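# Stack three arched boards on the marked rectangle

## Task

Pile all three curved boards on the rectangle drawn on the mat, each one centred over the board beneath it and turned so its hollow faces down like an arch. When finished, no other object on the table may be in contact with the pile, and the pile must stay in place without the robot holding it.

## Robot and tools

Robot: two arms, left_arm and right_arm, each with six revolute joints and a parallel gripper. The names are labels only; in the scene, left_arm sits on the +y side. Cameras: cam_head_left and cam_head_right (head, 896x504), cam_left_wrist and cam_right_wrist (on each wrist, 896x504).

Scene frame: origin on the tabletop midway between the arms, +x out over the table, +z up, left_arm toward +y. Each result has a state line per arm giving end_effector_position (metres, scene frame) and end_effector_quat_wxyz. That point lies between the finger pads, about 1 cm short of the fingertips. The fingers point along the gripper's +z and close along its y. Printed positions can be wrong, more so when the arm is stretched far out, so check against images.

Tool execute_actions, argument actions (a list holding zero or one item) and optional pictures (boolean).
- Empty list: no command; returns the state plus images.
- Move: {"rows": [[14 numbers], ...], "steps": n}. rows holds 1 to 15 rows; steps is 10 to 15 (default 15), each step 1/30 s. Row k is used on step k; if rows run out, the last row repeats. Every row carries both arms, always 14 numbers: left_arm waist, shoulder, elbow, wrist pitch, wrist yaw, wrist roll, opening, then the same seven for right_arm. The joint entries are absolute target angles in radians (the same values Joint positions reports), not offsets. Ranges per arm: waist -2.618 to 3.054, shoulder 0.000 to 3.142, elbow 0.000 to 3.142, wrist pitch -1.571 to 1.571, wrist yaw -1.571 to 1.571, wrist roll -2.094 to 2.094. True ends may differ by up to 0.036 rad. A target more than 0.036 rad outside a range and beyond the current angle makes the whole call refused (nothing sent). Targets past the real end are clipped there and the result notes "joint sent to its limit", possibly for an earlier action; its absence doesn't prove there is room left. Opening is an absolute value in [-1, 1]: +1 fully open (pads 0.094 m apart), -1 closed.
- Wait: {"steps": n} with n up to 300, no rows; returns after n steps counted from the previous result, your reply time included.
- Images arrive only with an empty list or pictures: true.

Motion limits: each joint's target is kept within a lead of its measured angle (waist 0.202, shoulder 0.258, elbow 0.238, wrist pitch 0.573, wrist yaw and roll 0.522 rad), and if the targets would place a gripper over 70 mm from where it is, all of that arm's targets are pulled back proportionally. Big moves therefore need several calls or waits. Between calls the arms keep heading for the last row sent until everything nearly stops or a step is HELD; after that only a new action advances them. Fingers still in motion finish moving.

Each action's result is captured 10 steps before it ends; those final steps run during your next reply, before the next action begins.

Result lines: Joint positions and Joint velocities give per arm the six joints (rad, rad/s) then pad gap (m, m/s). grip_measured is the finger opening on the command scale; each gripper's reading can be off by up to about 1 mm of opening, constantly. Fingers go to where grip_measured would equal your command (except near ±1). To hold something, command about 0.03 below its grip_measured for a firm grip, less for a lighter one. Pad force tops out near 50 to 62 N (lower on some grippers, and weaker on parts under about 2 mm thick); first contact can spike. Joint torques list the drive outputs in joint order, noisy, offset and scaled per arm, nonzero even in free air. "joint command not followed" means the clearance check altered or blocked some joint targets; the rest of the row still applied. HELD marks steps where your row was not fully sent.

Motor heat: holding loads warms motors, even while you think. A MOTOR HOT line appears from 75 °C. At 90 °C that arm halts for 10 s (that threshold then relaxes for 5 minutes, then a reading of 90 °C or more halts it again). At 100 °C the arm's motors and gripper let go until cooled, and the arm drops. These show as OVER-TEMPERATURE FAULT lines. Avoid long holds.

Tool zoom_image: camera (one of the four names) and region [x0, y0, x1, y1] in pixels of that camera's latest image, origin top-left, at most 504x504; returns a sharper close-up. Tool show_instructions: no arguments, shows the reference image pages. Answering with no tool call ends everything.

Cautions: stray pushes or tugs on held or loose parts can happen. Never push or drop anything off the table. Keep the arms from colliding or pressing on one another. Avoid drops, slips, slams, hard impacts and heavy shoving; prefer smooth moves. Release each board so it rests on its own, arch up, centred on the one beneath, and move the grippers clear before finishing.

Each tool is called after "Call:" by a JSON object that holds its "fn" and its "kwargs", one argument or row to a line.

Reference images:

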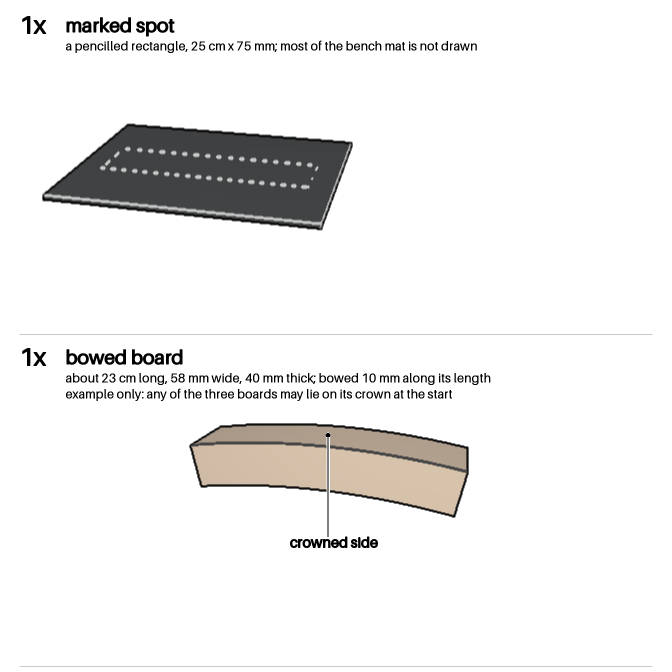

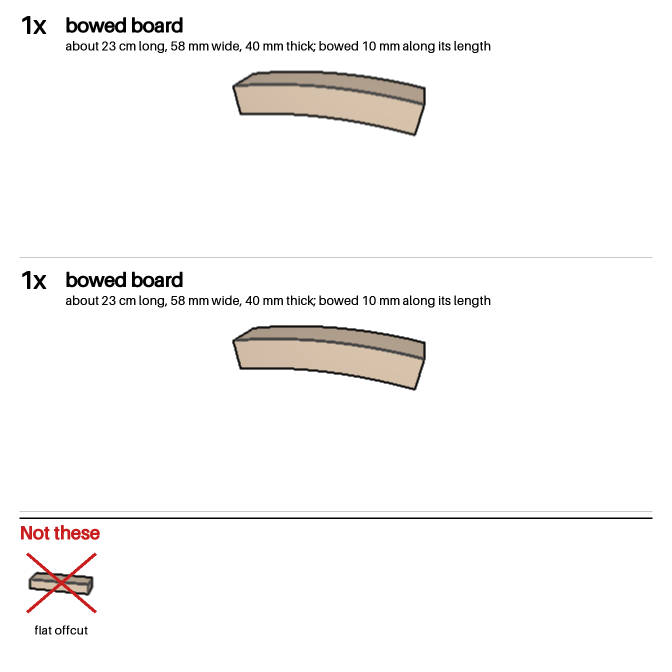

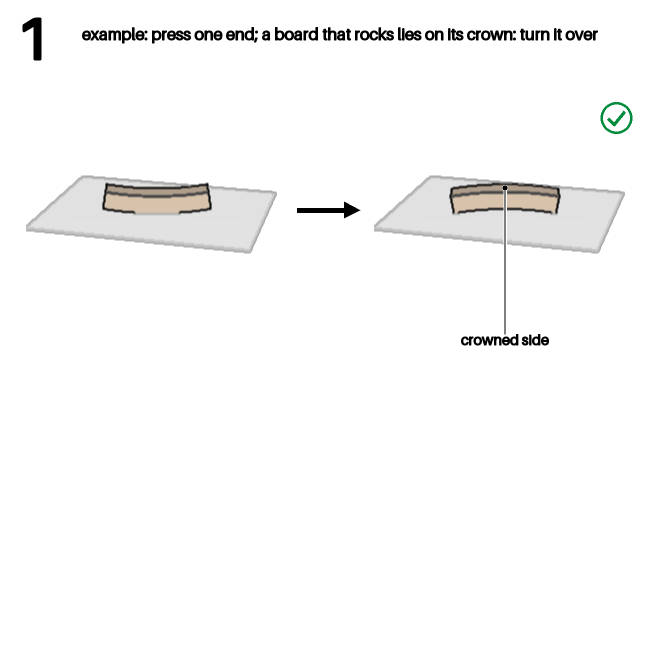

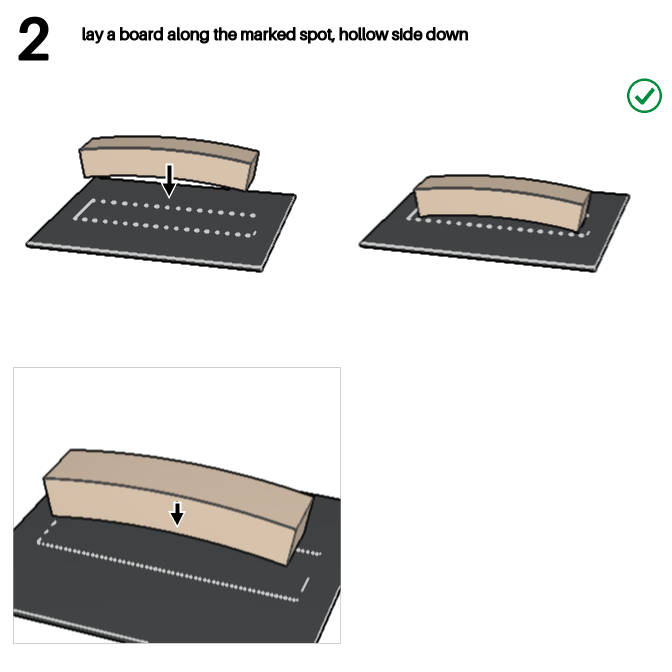

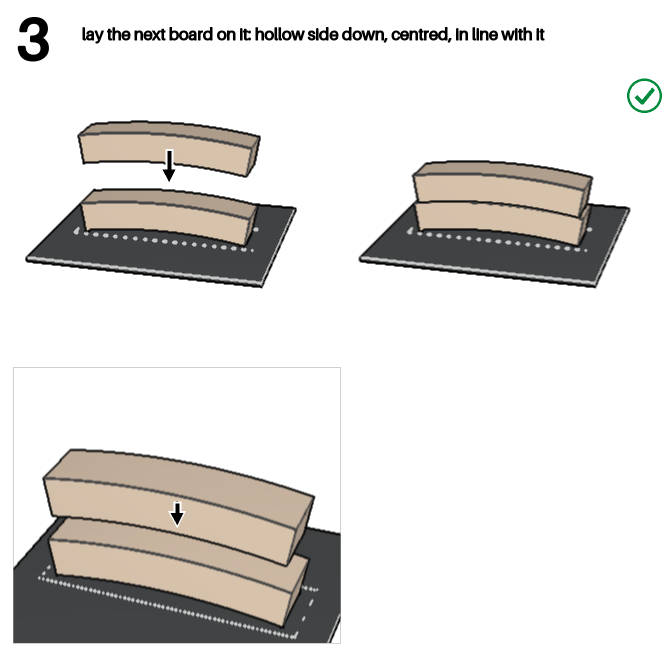

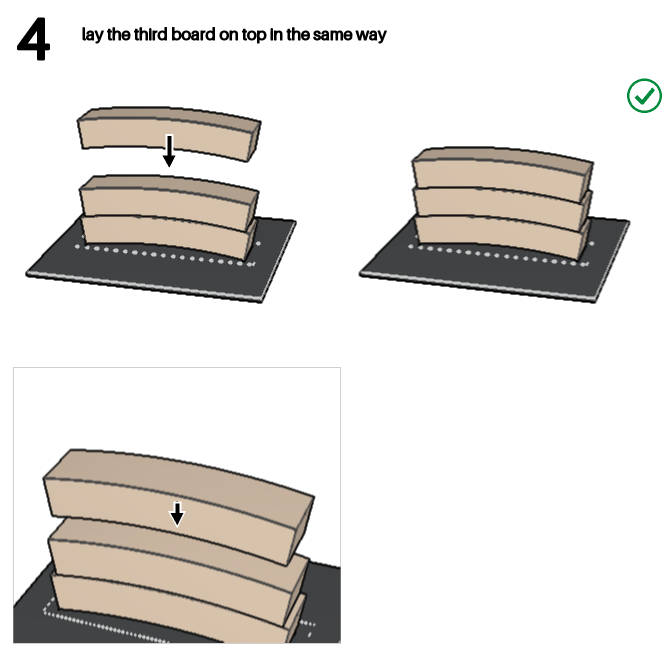

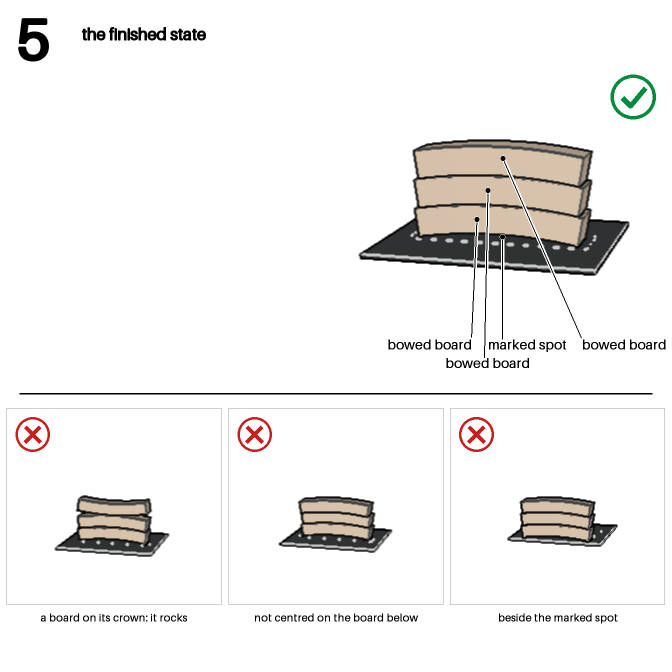

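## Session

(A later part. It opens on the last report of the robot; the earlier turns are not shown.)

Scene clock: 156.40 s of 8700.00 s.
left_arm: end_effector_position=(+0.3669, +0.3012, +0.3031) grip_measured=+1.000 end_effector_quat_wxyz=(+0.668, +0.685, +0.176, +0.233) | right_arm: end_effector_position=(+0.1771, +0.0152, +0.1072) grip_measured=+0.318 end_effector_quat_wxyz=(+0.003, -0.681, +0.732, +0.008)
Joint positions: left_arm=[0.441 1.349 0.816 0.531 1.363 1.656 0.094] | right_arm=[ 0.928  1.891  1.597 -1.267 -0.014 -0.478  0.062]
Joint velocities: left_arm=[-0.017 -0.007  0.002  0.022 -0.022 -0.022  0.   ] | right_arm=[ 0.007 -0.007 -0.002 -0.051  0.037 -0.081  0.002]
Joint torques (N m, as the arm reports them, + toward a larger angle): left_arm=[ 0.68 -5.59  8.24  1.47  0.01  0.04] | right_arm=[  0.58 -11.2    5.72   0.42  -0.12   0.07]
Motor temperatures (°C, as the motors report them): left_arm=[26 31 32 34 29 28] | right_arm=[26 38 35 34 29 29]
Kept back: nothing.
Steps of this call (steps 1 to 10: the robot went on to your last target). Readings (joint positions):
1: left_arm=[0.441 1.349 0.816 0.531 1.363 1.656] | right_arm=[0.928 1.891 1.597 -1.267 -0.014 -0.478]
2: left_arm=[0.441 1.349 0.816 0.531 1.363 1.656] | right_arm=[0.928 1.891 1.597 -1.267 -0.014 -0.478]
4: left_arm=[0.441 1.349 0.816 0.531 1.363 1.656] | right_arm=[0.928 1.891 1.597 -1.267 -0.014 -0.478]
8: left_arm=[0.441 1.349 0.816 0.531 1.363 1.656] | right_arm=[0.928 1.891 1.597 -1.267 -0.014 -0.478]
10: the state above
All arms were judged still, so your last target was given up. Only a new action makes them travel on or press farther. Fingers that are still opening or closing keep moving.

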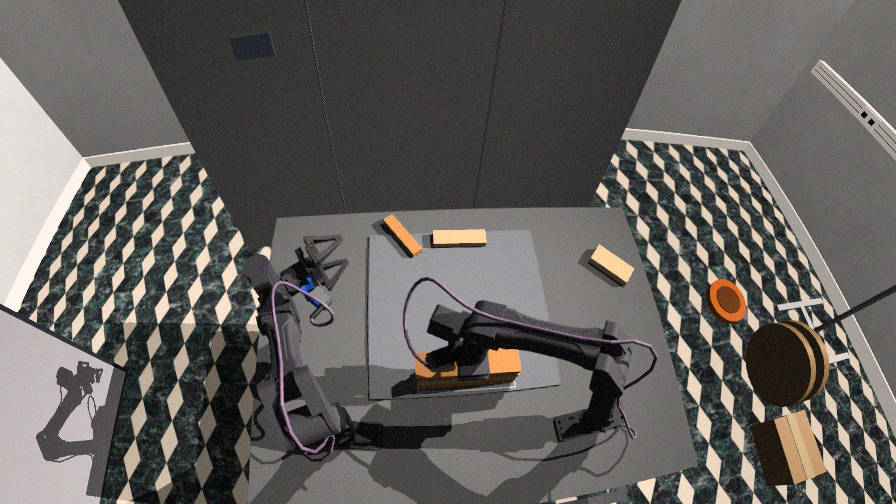

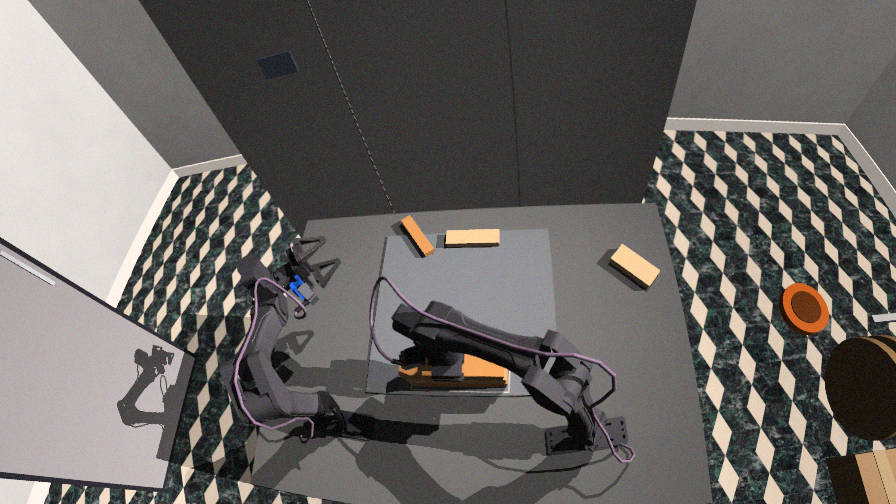

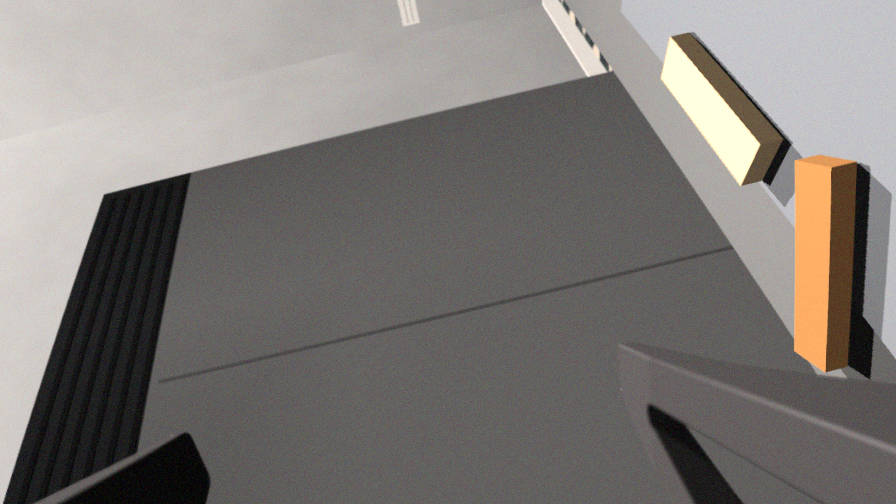

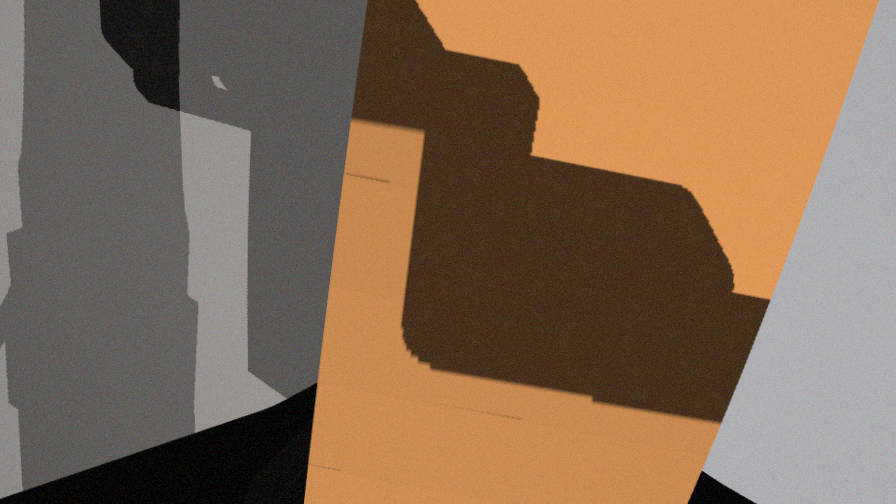

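Call:
{"fn": "execute_actions", "kwargs": {
  "actions": [
    {"rows": [[0.45,1.345,0.825,0.54,1.365,1.66,1, 0.936,1.885,1.588,-1.258,-0.025,-0.470,0.23],[0.45,1.345,0.825,0.54,1.365,1.66,1, 0.937,1.875,1.588,-1.258,-0.025,-0.470,0.23],[0.45,1.345,0.825,0.54,1.365,1.66,1, 0.938,1.865,1.588,-1.258,-0.025,-0.470,0.23],[0.45,1.345,0.825,0.54,1.365,1.66,1, 0.939,1.857,1.588,-1.258,-0.025,-0.470,0.23],[0.45,1.345,0.825,0.54,1.365,1.66,1, 0.940,1.850,1.588,-1.258,-0.025,-0.470,0.23],[0.45,1.345,0.825,0.54,1.365,1.66,1, 0.940,1.844,1.588,-1.258,-0.025,-0.470,0.23],[0.45,1.345,0.825,0.54,1.365,1.66,1, 0.940,1.839,1.588,-1.258,-0.025,-0.470,0.23],[0.45,1.345,0.825,0.54,1.365,1.66,1, 0.940,1.835,1.588,-1.258,-0.025,-0.470,0.23],[0.45,1.345,0.825,0.54,1.365,1.66,1, 0.940,1.832,1.586,-1.256,-0.025,-0.470,0.23],[0.45,1.345,0.825,0.54,1.365,1.66,1, 0.940,1.830,1.583,-1.254,-0.025,-0.470,0.23],[0.45,1.345,0.825,0.54,1.365,1.66,1, 0.940,1.830,1.580,-1.252,-0.025,-0.470,0.23],[0.45,1.345,0.825,0.54,1.365,1.66,1, 0.940,1.830,1.577,-1.250,-0.025,-0.470,0.23]], "steps": 12}
  ]
}}

Call:
{"fn": "execute_actions", "kwargs": {
  "actions": [
    {"steps": 14}
  ]
}}

Scene clock: 158.07 s of 8700.00 s.
left_arm: end_effector_position=(+0.3669, +0.3012, +0.3031) grip_measured=+1.000 end_effector_quat_wxyz=(+0.668, +0.685, +0.176, +0.233) | right_arm: end_effector_position=(+0.1771, +0.0152, +0.1072) grip_measured=+0.318 end_effector_quat_wxyz=(+0.003, -0.681, +0.732, +0.008)
Joint positions: left_arm=[0.441 1.349 0.816 0.531 1.363 1.656 0.094] | right_arm=[ 0.928  1.891  1.597 -1.267 -0.014 -0.478  0.062]
Joint velocities: left_arm=[-0.007  0.012  0.002  0.022 -0.095 -0.007  0.   ] | right_arm=[ 0.007 -0.007 -0.012 -0.051 -0.066  0.051 -0.   ]
Joint torques (N m, as the arm reports them, + toward a larger angle): left_arm=[ 0.82 -5.69  8.16  1.51  0.04  0.02] | right_arm=[  0.66 -12.84   5.71   0.4   -0.11   0.07]
Motor temperatures (°C, as the motors report them): left_arm=[26 31 32 34 29 28] | right_arm=[26 38 35 34 29 29]
Steps of this call (steps 1 to 48: nothing new was sent; steps 49 to 50: the first 2 steps of this action). Readings (joint positions):
49: left_arm=[0.441 1.349 0.816 0.531 1.363 1.656] | right_arm=[0.928 1.891 1.597 -1.267 -0.014 -0.478]
50: the state above

Scene clock: 158.53 s of 8700.00 s.
left_arm: end_effector_position=(+0.3669, +0.3012, +0.3031) grip_measured=+1.000 end_effector_quat_wxyz=(+0.668, +0.685, +0.176, +0.233) | right_arm: end_effector_position=(+0.1773, +0.0154, +0.1161) grip_measured=+0.318 end_effector_quat_wxyz=(+0.016, -0.681, +0.732, +0.012)
Joint positions: left_arm=[0.441 1.349 0.816 0.531 1.363 1.656 0.094] | right_arm=[ 0.928  1.865  1.597 -1.267 -0.014 -0.478  0.062]
Joint velocities: left_arm=[ 0.002  0.002  0.002 -0.051 -0.051 -0.022  0.   ] | right_arm=[ 0.012 -0.012 -0.017  0.051 -0.007 -0.051  0.   ]
Joint torques (N m, as the arm reports them, + toward a larger angle): left_arm=[ 0.62 -5.59  8.44  1.48  0.07  0.03] | right_arm=[  0.86 -14.26   4.8    0.55  -0.12   0.06]
Motor temperatures (°C, as the motors report them): left_arm=[26 31 32 34 29 28] | right_arm=[26 38 35 34 29 29]
Kept back: nothing.
Steps of this call (steps 1 to 10: the last 10 steps of your previous action; steps 11 to 14: the robot went on to your last target). Readings (joint positions):
1: left_arm=[0.441 1.349 0.816 0.531 1.363 1.656] | right_arm=[0.928 1.891 1.597 -1.267 -0.014 -0.478]
2: left_arm=[0.441 1.349 0.816 0.531 1.363 1.656] | right_arm=[0.928 1.891 1.597 -1.267 -0.014 -0.478]
4: left_arm=[0.441 1.349 0.816 0.531 1.363 1.656] | right_arm=[0.928 1.891 1.597 -1.267 -0.014 -0.478]
8: left_arm=[0.441 1.349 0.816 0.531 1.363 1.656] | right_arm=[0.928 1.879 1.597 -1.267 -0.014 -0.478]
14: the state above

Call:
{"fn": "execute_actions", "kwargs": {
  "actions": [
    {"rows": [[0.45,1.345,0.825,0.54,1.365,1.66,1, 0.940,1.834,1.574,-1.248,-0.025,-0.470,0.23],[0.45,1.345,0.825,0.54,1.365,1.66,1, 0.940,1.838,1.571,-1.246,-0.025,-0.470,0.23],[0.45,1.345,0.825,0.54,1.365,1.66,1, 0.940,1.842,1.568,-1.244,-0.025,-0.470,0.23],[0.45,1.345,0.825,0.54,1.365,1.66,1, 0.940,1.846,1.566,-1.242,-0.025,-0.470,0.23],[0.45,1.345,0.825,0.54,1.365,1.66,1, 0.940,1.850,1.564,-1.240,-0.025,-0.470,0.23],[0.45,1.345,0.825,0.54,1.365,1.66,1, 0.940,1.853,1.562,-1.238,-0.025,-0.470,0.23],[0.45,1.345,0.825,0.54,1.365,1.66,1, 0.940,1.856,1.560,-1.236,-0.025,-0.470,0.23],[0.45,1.345,0.825,0.54,1.365,1.66,1, 0.940,1.858,1.559,-1.235,-0.025,-0.470,0.23],[0.45,1.345,0.825,0.54,1.365,1.66,1, 0.940,1.860,1.558,-1.234,-0.025,-0.470,0.23],[0.45,1.345,0.825,0.54,1.365,1.66,1, 0.940,1.860,1.557,-1.233,-0.025,-0.470,0.23]], "steps": 10}
  ]
}}

Call:
{"fn": "execute_actions", "kwargs": {
  "actions": [
    {"steps": 20}
  ],
  "pictures": true
}}

Call:
{"fn": "zoom_image", "kwargs": {
  "camera": "cam_head_right",
  "region": [470, 350, 520, 400]
}}

Call:
{"fn": "zoom_image", "kwargs": {
  "camera": "cam_head_left",
  "region": [400, 340, 540, 410]
}}

Scene clock: 159.57 s of 8700.00 s.
left_arm: end_effector_position=(+0.3669, +0.3012, +0.3031) grip_measured=+1.000 end_effector_quat_wxyz=(+0.668, +0.685, +0.176, +0.233) | right_arm: end_effector_position=(+0.1759, +0.0133, +0.1131) grip_measured=+0.318 end_effector_quat_wxyz=(+0.011, -0.681, +0.732, +0.010)
Joint positions: left_arm=[0.441 1.349 0.816 0.531 1.363 1.656 0.094] | right_arm=[ 0.928  1.865  1.586 -1.266 -0.014 -0.478  0.062]
Joint velocities: left_arm=[-0.017 -0.007 -0.002  0.022  0.007  0.007  0.   ] | right_arm=[ 0.012 -0.002 -0.012 -0.037 -0.007 -0.022 -0.001]
Joint torques (N m, as the arm reports them, + toward a larger angle): left_arm=[ 0.75 -5.62  8.3   1.51  0.06  0.03] | right_arm=[  0.85 -14.23   5.83   0.5   -0.11   0.07]
Motor temperatures (°C, as the motors report them): left_arm=[26 31 32 34 29 28] | right_arm=[26 39 35 34 29 29]
Kept back: the last 10 steps of this action.
Steps of this call (steps 1 to 30: the robot went on to your last target; step 31: nothing new was sent). Readings (joint positions):
1: left_arm=[0.441 1.349 0.816 0.531 1.363 1.656] | right_arm=[0.928 1.865 1.597 -1.267 -0.014 -0.478]
2: left_arm=[0.441 1.349 0.816 0.531 1.363 1.656] | right_arm=[0.928 1.865 1.596 -1.267 -0.014 -0.478]
4: left_arm=[0.441 1.349 0.816 0.531 1.363 1.656] | right_arm=[0.928 1.865 1.592 -1.266 -0.014 -0.478]
8: left_arm=[0.441 1.349 0.816 0.531 1.363 1.656] | right_arm=[0.928 1.865 1.586 -1.266 -0.014 -0.478]
31: the state above

Scene clock: 160.23 s of 8700.00 s.
left_arm: end_effector_position=(+0.3669, +0.3012, +0.3031) grip_measured=+1.000 end_effector_quat_wxyz=(+0.668, +0.685, +0.176, +0.233) | right_arm: end_effector_position=(+0.1749, +0.0117, +0.1079) grip_measured=+0.318 end_effector_quat_wxyz=(+0.008, -0.681, +0.732, +0.009)
Joint positions: left_arm=[0.441 1.349 0.816 0.531 1.363 1.656 0.094] | right_arm=[ 0.928  1.865  1.565 -1.251 -0.014 -0.478  0.062]
Joint velocities: left_arm=[ 0.002  0.012  0.007 -0.022 -0.007 -0.007  0.   ] | right_arm=[-0.002 -0.002 -0.012  0.007 -0.022 -0.007  0.   ]
Joint torques (N m, as the arm reports them, + toward a larger angle): left_arm=[ 0.68 -5.65  8.33  1.48  0.03  0.03] | right_arm=[  0.87 -11.54   5.83   0.51  -0.11   0.07]
Motor temperatures (°C, as the motors report them): left_arm=[26 31 32 34 29 28] | right_arm=[26 39 35 34 29 29]
Kept back: nothing.
Steps of this call (steps 1 to 10: the last 10 steps of your previous action; steps 11 to 20: the robot went on to your last target). Readings (joint positions):
1: left_arm=[0.441 1.349 0.816 0.531 1.363 1.656] | right_arm=[0.928 1.865 1.586 -1.266 -0.014 -0.478]
2: left_arm=[0.441 1.349 0.816 0.531 1.363 1.656] | right_arm=[0.928 1.865 1.586 -1.266 -0.014 -0.478]
4: left_arm=[0.441 1.349 0.816 0.531 1.363 1.656] | right_arm=[0.928 1.865 1.586 -1.264 -0.014 -0.478]
8: left_arm=[0.441 1.349 0.816 0.531 1.363 1.656] | right_arm=[0.928 1.865 1.577 -1.256 -0.014 -0.478]
20: the state above

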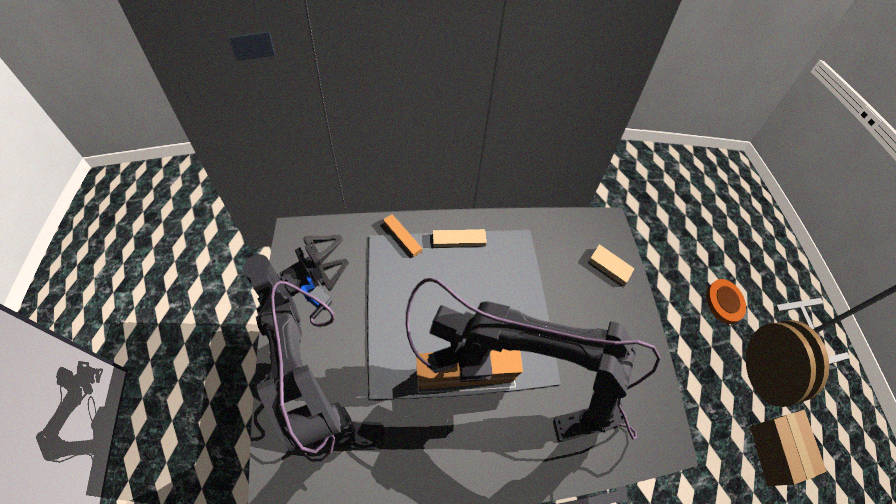

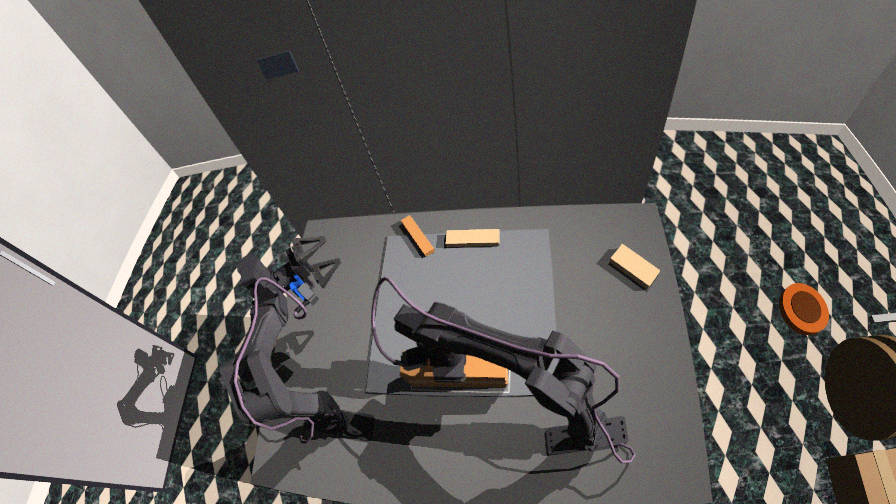

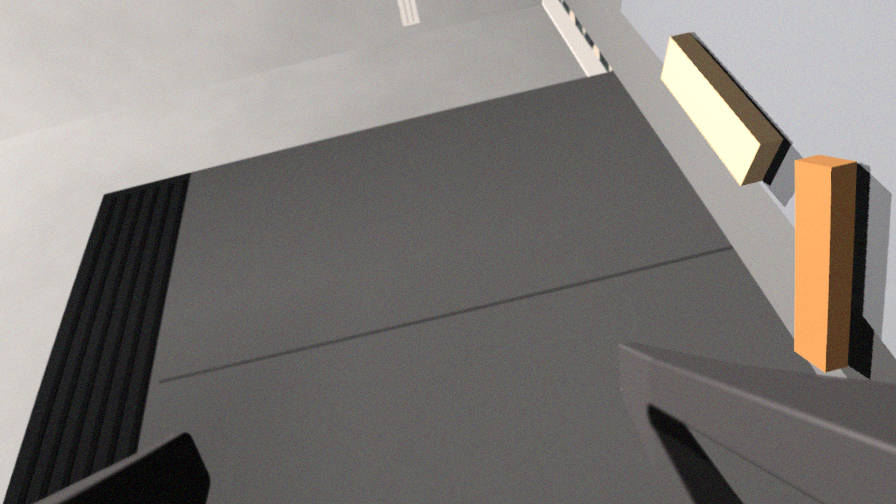

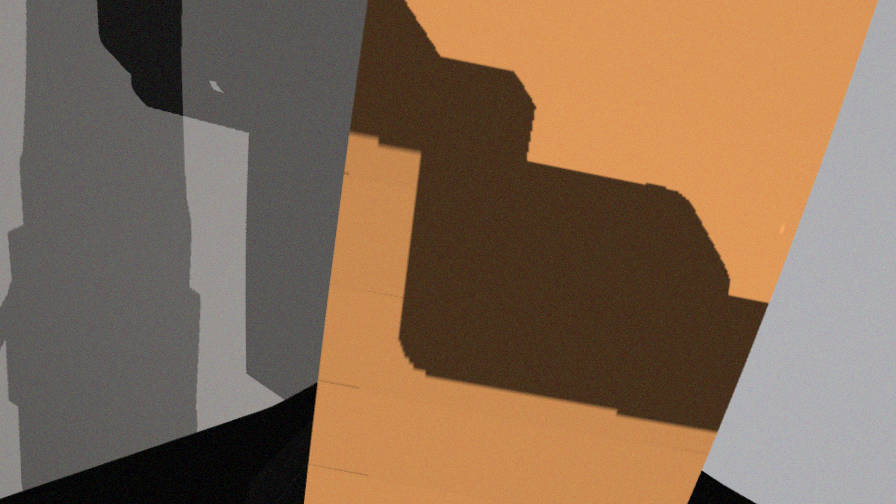

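Region (470, 350, 520, 400) of cam_head_right's 896x504 image, scaled by 10.080, with more detail than that image has.

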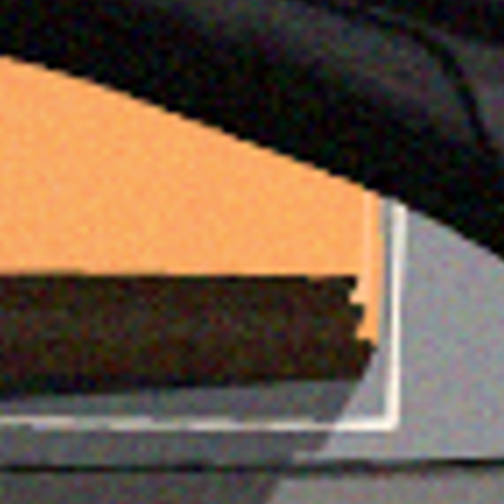

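Region (400, 340, 540, 410) of cam_head_left's 896x504 image, scaled by 3.600, with more detail than that image has.

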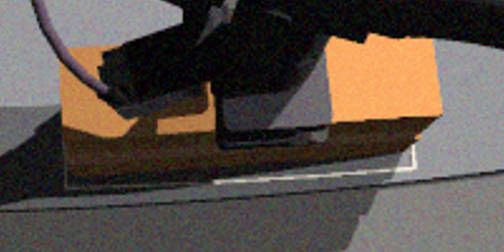

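Call:
{"fn": "execute_actions", "kwargs": {
  "actions": [
    {"rows": [[0.45,1.345,0.825,0.54,1.365,1.66,1, 0.938,1.863,1.557,-1.238,-0.022,-0.472,0.23],[0.45,1.345,0.825,0.54,1.365,1.66,1, 0.936,1.866,1.557,-1.243,-0.020,-0.474,0.23],[0.45,1.345,0.825,0.54,1.365,1.66,1, 0.934,1.869,1.557,-1.247,-0.018,-0.476,0.23],[0.45,1.345,0.825,0.54,1.365,1.66,1, 0.932,1.871,1.557,-1.250,-0.016,-0.478,0.23],[0.45,1.345,0.825,0.54,1.365,1.66,1, 0.930,1.873,1.557,-1.250,-0.016,-0.478,0.23],[0.45,1.345,0.825,0.54,1.365,1.66,1, 0.930,1.874,1.557,-1.250,-0.016,-0.478,0.23],[0.45,1.345,0.825,0.54,1.365,1.66,1, 0.930,1.875,1.557,-1.250,-0.016,-0.478,0.23],[0.45,1.345,0.825,0.54,1.365,1.66,1, 0.930,1.876,1.557,-1.250,-0.016,-0.478,0.23],[0.45,1.345,0.825,0.54,1.365,1.66,1, 0.930,1.877,1.557,-1.250,-0.016,-0.478,0.23],[0.45,1.345,0.825,0.54,1.365,1.66,1, 0.930,1.877,1.557,-1.250,-0.016,-0.478,0.23]], "steps": 10}
  ]
}}

Call:
{"fn": "execute_actions", "kwargs": {
  "actions": [
    {"steps": 16}
  ]
}}

Scene clock: 161.13 s of 8700.00 s.
left_arm: end_effector_position=(+0.3669, +0.3012, +0.3031) grip_measured=+1.000 end_effector_quat_wxyz=(+0.668, +0.685, +0.176, +0.233) | right_arm: end_effector_position=(+0.1750, +0.0118, +0.1079) grip_measured=+0.318 end_effector_quat_wxyz=(+0.008, -0.681, +0.732, +0.009)
Joint positions: left_arm=[0.441 1.349 0.816 0.531 1.363 1.656 0.094] | right_arm=[ 0.928  1.865  1.565 -1.251 -0.014 -0.478  0.062]
Joint velocities: left_arm=[-0.007  0.002 -0.007  0.051 -0.037 -0.007  0.   ] | right_arm=[-0.002  0.007  0.007 -0.022  0.037 -0.037  0.001]
Joint torques (N m, as the arm reports them, + toward a larger angle): left_arm=[ 0.7  -5.52  8.22  1.52  0.02  0.02] | right_arm=[  0.84 -11.55   5.81   0.51  -0.12   0.06]
Motor temperatures (°C, as the motors report them): left_arm=[26 31 32 34 29 28] | right_arm=[26 39 35 34 29 29]
Kept back: the last 10 steps of this action.
Steps of this call (steps 1 to 15: the robot went on to your last target; steps 16 to 27: nothing new was sent). Readings (joint positions):
1: left_arm=[0.441 1.349 0.816 0.531 1.363 1.656] | right_arm=[0.928 1.865 1.565 -1.251 -0.014 -0.478]
2: left_arm=[0.441 1.349 0.816 0.531 1.363 1.656] | right_arm=[0.928 1.865 1.565 -1.251 -0.014 -0.478]
4: left_arm=[0.441 1.349 0.816 0.531 1.363 1.656] | right_arm=[0.928 1.865 1.565 -1.251 -0.014 -0.478]
8: left_arm=[0.441 1.349 0.816 0.531 1.363 1.656] | right_arm=[0.928 1.865 1.565 -1.251 -0.014 -0.478]
27: the state above

Scene clock: 161.67 s of 8700.00 s.
left_arm: end_effector_position=(+0.3669, +0.3012, +0.3031) grip_measured=+1.000 end_effector_quat_wxyz=(+0.668, +0.685, +0.176, +0.233) | right_arm: end_effector_position=(+0.1752, +0.0117, +0.1061) grip_measured=+0.318 end_effector_quat_wxyz=(+0.006, -0.681, +0.732, +0.008)
Joint positions: left_arm=[0.441 1.349 0.816 0.531 1.363 1.656 0.094] | right_arm=[ 0.928  1.87   1.565 -1.251 -0.013 -0.478  0.062]
Joint velocities: left_arm=[-0.002 -0.007 -0.007 -0.051 -0.007 -0.066  0.   ] | right_arm=[-0.022 -0.007  0.007 -0.037 -0.007 -0.051 -0.   ]
Joint torques (N m, as the arm reports them, + toward a larger angle): left_arm=[ 0.44 -5.63  8.35  1.49  0.05  0.  ] | right_arm=[  0.13 -10.49   5.75   0.31  -0.05  -0.02]
Motor temperatures (°C, as the motors report them): left_arm=[26 31 32 34 29 28] | right_arm=[26 39 34 34 29 29]
Kept back: nothing.
Steps of this call (steps 1 to 10: the last 10 steps of your previous action; steps 11 to 15: the robot went on to your last target; step 16: nothing new was sent). Readings (joint positions):
1: left_arm=[0.441 1.349 0.816 0.531 1.363 1.656] | right_arm=[0.928 1.865 1.565 -1.251 -0.014 -0.478]
2: left_arm=[0.441 1.349 0.816 0.531 1.363 1.656] | right_arm=[0.928 1.865 1.565 -1.251 -0.014 -0.478]
4: left_arm=[0.441 1.349 0.816 0.531 1.363 1.656] | right_arm=[0.928 1.865 1.565 -1.251 -0.014 -0.478]
8: left_arm=[0.441 1.349 0.816 0.531 1.363 1.656] | right_arm=[0.928 1.867 1.565 -1.251 -0.014 -0.478]
16: the state above
All arms were judged still, so your last target was given up. Only a new action makes them travel on or press farther. Fingers that are still opening or closing keep moving.

Call:
{"fn": "execute_actions", "kwargs": {
  "actions": [
    {"rows": [[0.45,1.345,0.825,0.54,1.365,1.66,1, 0.930,1.874,1.560,-1.250,-0.016,-0.478,0.30],[0.45,1.345,0.825,0.54,1.365,1.66,1, 0.930,1.871,1.563,-1.250,-0.016,-0.478,0.36],[0.45,1.345,0.825,0.54,1.365,1.66,1, 0.930,1.868,1.566,-1.250,-0.016,-0.478,0.45],[0.45,1.345,0.825,0.54,1.365,1.66,1, 0.930,1.865,1.568,-1.250,-0.016,-0.478,0.56],[0.45,1.345,0.825,0.54,1.365,1.66,1, 0.930,1.862,1.570,-1.250,-0.016,-0.478,0.68],[0.45,1.345,0.825,0.54,1.365,1.66,1, 0.930,1.860,1.570,-1.250,-0.016,-0.478,0.80],[0.45,1.345,0.825,0.54,1.365,1.66,1, 0.930,1.858,1.570,-1.250,-0.016,-0.478,0.90],[0.45,1.345,0.825,0.54,1.365,1.66,1, 0.930,1.855,1.570,-1.250,-0.016,-0.478,0.90],[0.45,1.345,0.825,0.54,1.365,1.66,1, 0.930,1.850,1.570,-1.250,-0.016,-0.478,0.90],[0.45,1.345,0.825,0.54,1.365,1.66,1, 0.930,1.843,1.570,-1.250,-0.016,-0.478,0.90],[0.45,1.345,0.825,0.54,1.365,1.66,1, 0.930,1.834,1.570,-1.250,-0.016,-0.478,0.90],[0.45,1.345,0.825,0.54,1.365,1.66,1, 0.930,1.823,1.570,-1.250,-0.016,-0.478,0.90],[0.45,1.345,0.825,0.54,1.365,1.66,1, 0.930,1.810,1.570,-1.250,-0.016,-0.478,0.90],[0.45,1.345,0.825,0.54,1.365,1.66,1, 0.930,1.795,1.570,-1.250,-0.016,-0.478,0.90],[0.45,1.345,0.825,0.54,1.365,1.66,1, 0.930,1.779,1.570,-1.250,-0.016,-0.478,0.90]], "steps": 15}
  ]
}}

Call:
{"fn": "execute_actions", "kwargs": {
  "actions": [
    {"rows": [[0.45,1.345,0.825,0.54,1.365,1.66,1, 0.930,1.762,1.570,-1.250,-0.016,-0.478,0.90],[0.45,1.345,0.825,0.54,1.365,1.66,1, 0.930,1.744,1.570,-1.250,-0.016,-0.478,0.90],[0.45,1.345,0.825,0.54,1.365,1.66,1, 0.930,1.725,1.570,-1.250,-0.016,-0.478,0.90],[0.45,1.345,0.825,0.54,1.365,1.66,1, 0.930,1.705,1.570,-1.250,-0.016,-0.478,0.90],[0.45,1.345,0.825,0.54,1.365,1.66,1, 0.930,1.685,1.570,-1.250,-0.016,-0.478,0.90],[0.45,1.345,0.825,0.54,1.365,1.66,1, 0.928,1.665,1.570,-1.250,-0.016,-0.478,0.90],[0.45,1.345,0.825,0.54,1.365,1.66,1, 0.920,1.645,1.570,-1.250,-0.016,-0.478,0.90],[0.45,1.345,0.825,0.54,1.365,1.66,1, 0.905,1.626,1.570,-1.250,-0.016,-0.478,0.90],[0.45,1.345,0.825,0.54,1.365,1.66,1, 0.885,1.608,1.570,-1.250,-0.016,-0.478,0.90],[0.45,1.345,0.825,0.54,1.365,1.66,1, 0.858,1.592,1.570,-1.250,-0.016,-0.478,0.90],[0.45,1.345,0.825,0.54,1.365,1.66,1, 0.826,1.578,1.570,-1.250,-0.016,-0.478,0.90],[0.45,1.345,0.825,0.54,1.365,1.66,1, 0.790,1.566,1.570,-1.250,-0.016,-0.478,0.90],[0.45,1.345,0.825,0.54,1.365,1.66,1, 0.750,1.557,1.570,-1.250,-0.016,-0.478,0.90],[0.45,1.345,0.825,0.54,1.365,1.66,1, 0.708,1.552,1.570,-1.250,-0.016,-0.478,0.90],[0.45,1.345,0.825,0.54,1.365,1.66,1, 0.665,1.550,1.570,-1.250,-0.016,-0.478,0.90]], "steps": 15}
  ]
}}

Call:
{"fn": "execute_actions", "kwargs": {
  "actions": [
    {"rows": [[0.45,1.345,0.825,0.54,1.365,1.66,1, 0.620,1.550,1.570,-1.250,-0.016,-0.478,0.90],[0.45,1.345,0.825,0.54,1.365,1.66,1, 0.575,1.550,1.570,-1.250,-0.016,-0.478,0.90],[0.45,1.345,0.825,0.54,1.365,1.66,1, 0.530,1.550,1.570,-1.250,-0.016,-0.478,0.90],[0.45,1.345,0.825,0.54,1.365,1.66,1, 0.485,1.550,1.570,-1.250,-0.016,-0.478,0.90],[0.45,1.345,0.825,0.54,1.365,1.66,1, 0.440,1.550,1.570,-1.250,-0.016,-0.478,0.90],[0.45,1.345,0.825,0.54,1.365,1.66,1, 0.395,1.550,1.570,-1.250,-0.016,-0.478,0.90],[0.45,1.345,0.825,0.54,1.365,1.66,1, 0.352,1.550,1.570,-1.250,-0.016,-0.478,0.90],[0.45,1.345,0.825,0.54,1.365,1.66,1, 0.312,1.550,1.570,-1.250,-0.016,-0.478,0.90],[0.45,1.345,0.825,0.54,1.365,1.66,1, 0.276,1.550,1.570,-1.250,-0.016,-0.478,0.90],[0.45,1.345,0.825,0.54,1.365,1.66,1, 0.245,1.550,1.570,-1.250,-0.016,-0.478,0.90],[0.45,1.345,0.825,0.54,1.365,1.66,1, 0.220,1.550,1.570,-1.250,-0.016,-0.478,0.90],[0.45,1.345,0.825,0.54,1.365,1.66,1, 0.200,1.550,1.570,-1.250,-0.016,-0.478,0.90],[0.45,1.345,0.825,0.54,1.365,1.66,1, 0.186,1.550,1.570,-1.250,-0.016,-0.478,0.90],[0.45,1.345,0.825,0.54,1.365,1.66,1, 0.178,1.550,1.570,-1.250,-0.016,-0.478,0.90],[0.45,1.345,0.825,0.54,1.365,1.66,1, 0.175,1.550,1.570,-1.250,-0.016,-0.478,0.90]], "steps": 15}
  ]
}}

Call:
{"fn": "execute_actions", "kwargs": {
  "actions": [
    {"steps": 16}
  ],
  "pictures": true
}}

Call:
{"fn": "zoom_image", "kwargs": {
  "camera": "cam_head_left",
  "region": [400, 335, 540, 405]
}}

Call:
{"fn": "zoom_image", "kwargs": {
  "camera": "cam_head_right",
  "region": [385, 335, 525, 405]
}}

Scene clock: 164.43 s of 8700.00 s.
left_arm: end_effector_position=(+0.3669, +0.3012, +0.3031) grip_measured=+1.000 end_effector_quat_wxyz=(+0.668, +0.685, +0.176, +0.233) | right_arm: end_effector_position=(+0.1752, +0.0117, +0.1061) grip_measured=+0.618 end_effector_quat_wxyz=(+0.006, -0.681, +0.732, +0.008)
Joint positions: left_arm=[0.441 1.349 0.816 0.531 1.363 1.656 0.094] | right_arm=[ 0.928  1.87   1.565 -1.251 -0.013 -0.478  0.076]
Joint velocities: left_arm=[ 0.007 -0.002 -0.002 -0.037 -0.051 -0.022  0.   ] | right_arm=[-0.017  0.002 -0.002 -0.051  0.007  0.081  0.119]
Joint torques (N m, as the arm reports them, + toward a larger angle): left_arm=[ 0.8  -5.66  8.35  1.47  0.01  0.02] | right_arm=[  0.11 -11.88   6.93   0.31  -0.04  -0.02]
Motor temperatures (°C, as the motors report them): left_arm=[26 31 32 34 29 28] | right_arm=[26 39 34 33 29 29]
Steps of this call (steps 1 to 78: nothing new was sent; steps 79 to 83: the first 5 steps of this action). Readings (joint positions):
79: left_arm=[0.441 1.349 0.816 0.531 1.363 1.656] | right_arm=[0.928 1.870 1.565 -1.251 -0.013 -0.478]
80: left_arm=[0.441 1.349 0.816 0.531 1.363 1.656] | right_arm=[0.928 1.870 1.565 -1.251 -0.013 -0.478]
82: left_arm=[0.441 1.349 0.816 0.531 1.363 1.656] | right_arm=[0.928 1.870 1.565 -1.251 -0.013 -0.478]
83: the state above

Scene clock: 164.93 s of 8700.00 s.
left_arm: end_effector_position=(+0.3669, +0.3012, +0.3031) grip_measured=+1.000 end_effector_quat_wxyz=(+0.668, +0.685, +0.176, +0.233) | right_arm: end_effector_position=(+0.1747, +0.0109, +0.1463) grip_measured=+0.897 end_effector_quat_wxyz=(+0.064, -0.680, +0.730, +0.024)
Joint positions: left_arm=[0.441 1.349 0.816 0.531 1.363 1.656 0.094] | right_arm=[ 0.928  1.75   1.565 -1.251 -0.013 -0.478  0.089]
Joint velocities: left_arm=[ 0.002 -0.017  0.002  0.095 -0.022 -0.022  0.   ] | right_arm=[ 0.007 -0.647 -0.022  0.022 -0.022  0.037 -0.   ]
Joint torques (N m, as the arm reports them, + toward a larger angle): left_arm=[ 0.62 -5.5   8.16  1.49  0.03  0.01] | right_arm=[  0.16 -12.43   7.07   0.55  -0.05  -0.04]
Motor temperatures (°C, as the motors report them): left_arm=[26 31 32 34 29 28] | right_arm=[26 39 34 33 29 29]
Steps of this call (steps 1 to 10: the last 10 steps of your previous action; steps 11 to 15: the first 5 steps of this action). Readings (joint positions):
11: left_arm=[0.441 1.349 0.816 0.531 1.363 1.656] | right_arm=[0.928 1.829 1.565 -1.251 -0.013 -0.478]
12: left_arm=[0.441 1.349 0.816 0.531 1.363 1.656] | right_arm=[0.928 1.812 1.565 -1.251 -0.013 -0.478]
14: left_arm=[0.441 1.349 0.816 0.531 1.363 1.656] | right_arm=[0.928 1.772 1.565 -1.251 -0.013 -0.478]
15: the state above

Scene clock: 165.43 s of 8700.00 s.
left_arm: end_effector_position=(+0.3669, +0.3012, +0.3031) grip_measured=+1.000 end_effector_quat_wxyz=(+0.668, +0.685, +0.176, +0.233) | right_arm: end_effector_position=(+0.2702, -0.0907, +0.2066) grip_measured=+0.897 end_effector_quat_wxyz=(+0.158, -0.515, +0.843, +0.018)
Joint positions: left_arm=[0.441 1.349 0.816 0.531 1.363 1.656 0.094] | right_arm=[ 0.523  1.566  1.565 -1.251 -0.015 -0.478  0.089]
Joint velocities: left_arm=[ 0.002 -0.017 -0.002  0.022 -0.037  0.051  0.   ] | right_arm=[-1.263 -0.002 -0.007 -0.037 -0.022 -0.022 -0.001]
Joint torques (N m, as the arm reports them, + toward a larger angle): left_arm=[ 0.88 -5.67  8.34  1.47  0.05  0.01] | right_arm=[-0.44 -9.4   7.26  0.9  -0.03 -0.02]
Motor temperatures (°C, as the motors report them): left_arm=[26 31 32 34 29 28] | right_arm=[26 39 34 33 29 29]
Steps of this call (steps 1 to 10: the last 10 steps of your previous action; steps 11 to 15: the first 5 steps of this action). Readings (joint positions):
11: left_arm=[0.441 1.349 0.816 0.531 1.363 1.656] | right_arm=[0.707 1.567 1.565 -1.251 -0.018 -0.478]
12: left_arm=[0.441 1.349 0.816 0.531 1.363 1.656] | right_arm=[0.661 1.566 1.565 -1.251 -0.017 -0.478]
14: left_arm=[0.441 1.349 0.816 0.531 1.363 1.656] | right_arm=[0.569 1.566 1.565 -1.251 -0.015 -0.478]
15: the state above

Scene clock: 165.97 s of 8700.00 s.
left_arm: end_effector_position=(+0.3669, +0.3012, +0.3031) grip_measured=+1.000 end_effector_quat_wxyz=(+0.668, +0.685, +0.176, +0.233) | right_arm: end_effector_position=(+0.3222, -0.1978, +0.2066) grip_measured=+0.898 end_effector_quat_wxyz=(+0.159, -0.361, +0.919, -0.014)
Joint positions: left_arm=[0.441 1.349 0.816 0.531 1.363 1.656 0.094] | right_arm=[ 0.178  1.566  1.565 -1.251 -0.006 -0.478  0.089]
Joint velocities: left_arm=[-0.022  0.012  0.007 -0.066  0.022 -0.022  0.   ] | right_arm=[ 0.007  0.002  0.007  0.037 -0.007  0.022 -0.001]
Joint torques (N m, as the arm reports them, + toward a larger angle): left_arm=[ 0.71 -5.59  8.28  1.47  0.04  0.07] | right_arm=[-0.18 -9.41  7.19  0.91 -0.08 -0.02]
Motor temperatures (°C, as the motors report them): left_arm=[26 31 32 34 29 28] | right_arm=[26 39 34 33 29 29]
Kept back: nothing.
Steps of this call (steps 1 to 10: the last 10 steps of your previous action; steps 11 to 16: the robot went on to your last target). Readings (joint positions):
1: left_arm=[0.441 1.349 0.816 0.531 1.363 1.656] | right_arm=[0.478 1.566 1.565 -1.251 -0.014 -0.478]
2: left_arm=[0.441 1.349 0.816 0.531 1.363 1.656] | right_arm=[0.433 1.566 1.565 -1.251 -0.013 -0.478]
4: left_arm=[0.441 1.349 0.816 0.531 1.363 1.656] | right_arm=[0.348 1.566 1.565 -1.251 -0.012 -0.478]
8: left_arm=[0.441 1.349 0.816 0.531 1.363 1.656] | right_arm=[0.218 1.566 1.565 -1.251 -0.008 -0.478]
16: the state above

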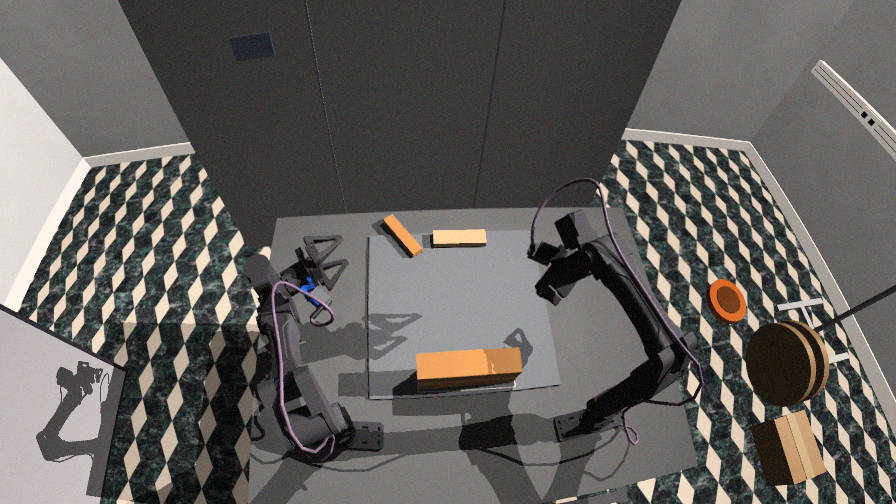

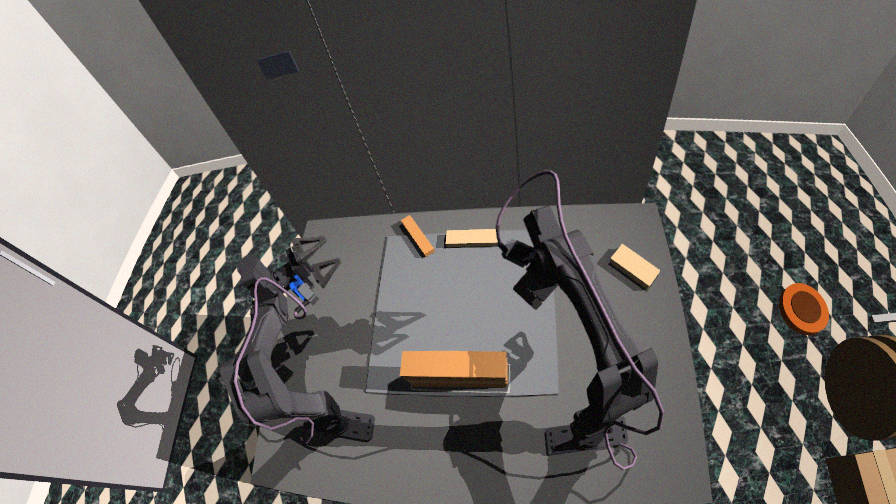

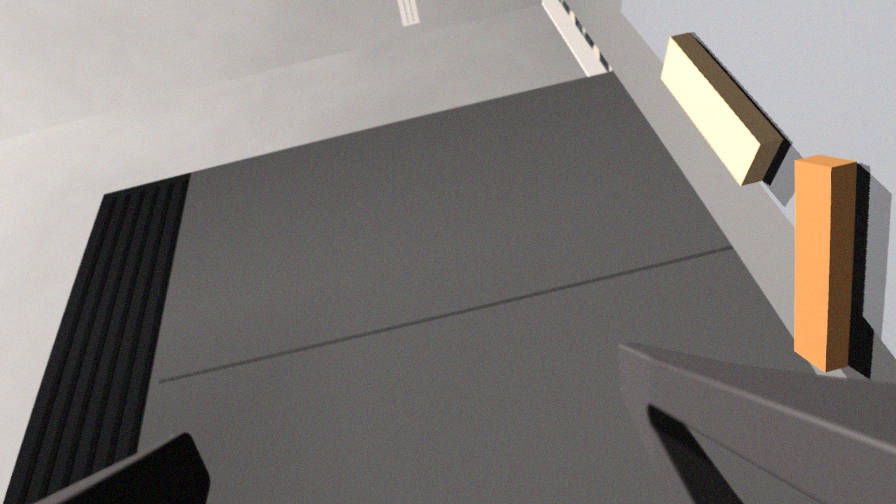

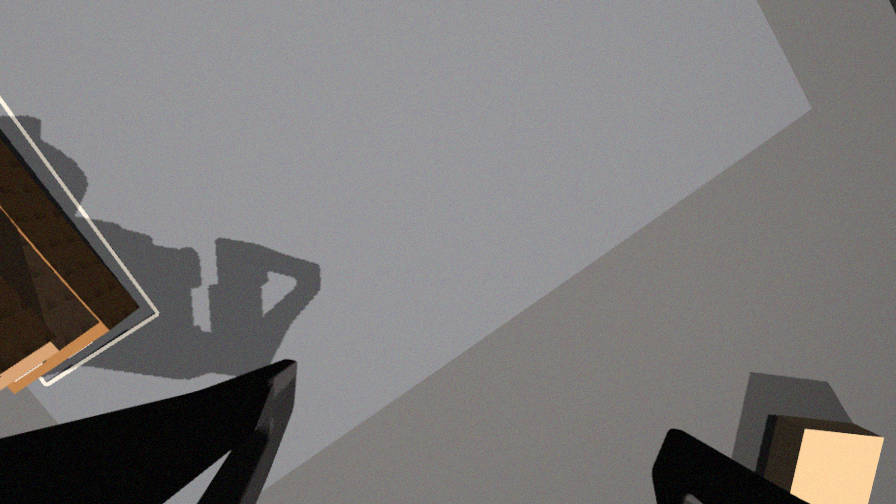

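Region (400, 335, 540, 405) of cam_head_left's 896x504 image, scaled by 3.600, with more detail than that image has.

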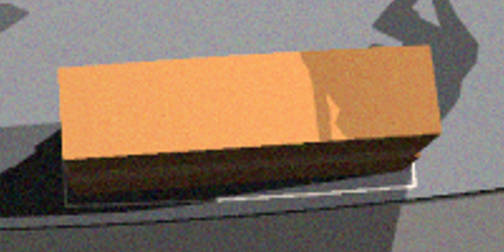

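Region (385, 335, 525, 405) of cam_head_right's 896x504 image, scaled by 3.600, with more detail than that image has.

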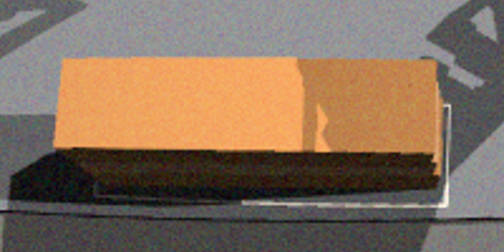

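The pile looks neat and nothing touches it.

Call:
{"fn": "finished_scene", "kwargs": {
  "scene": 1
}}

The scene is finished: the task was done.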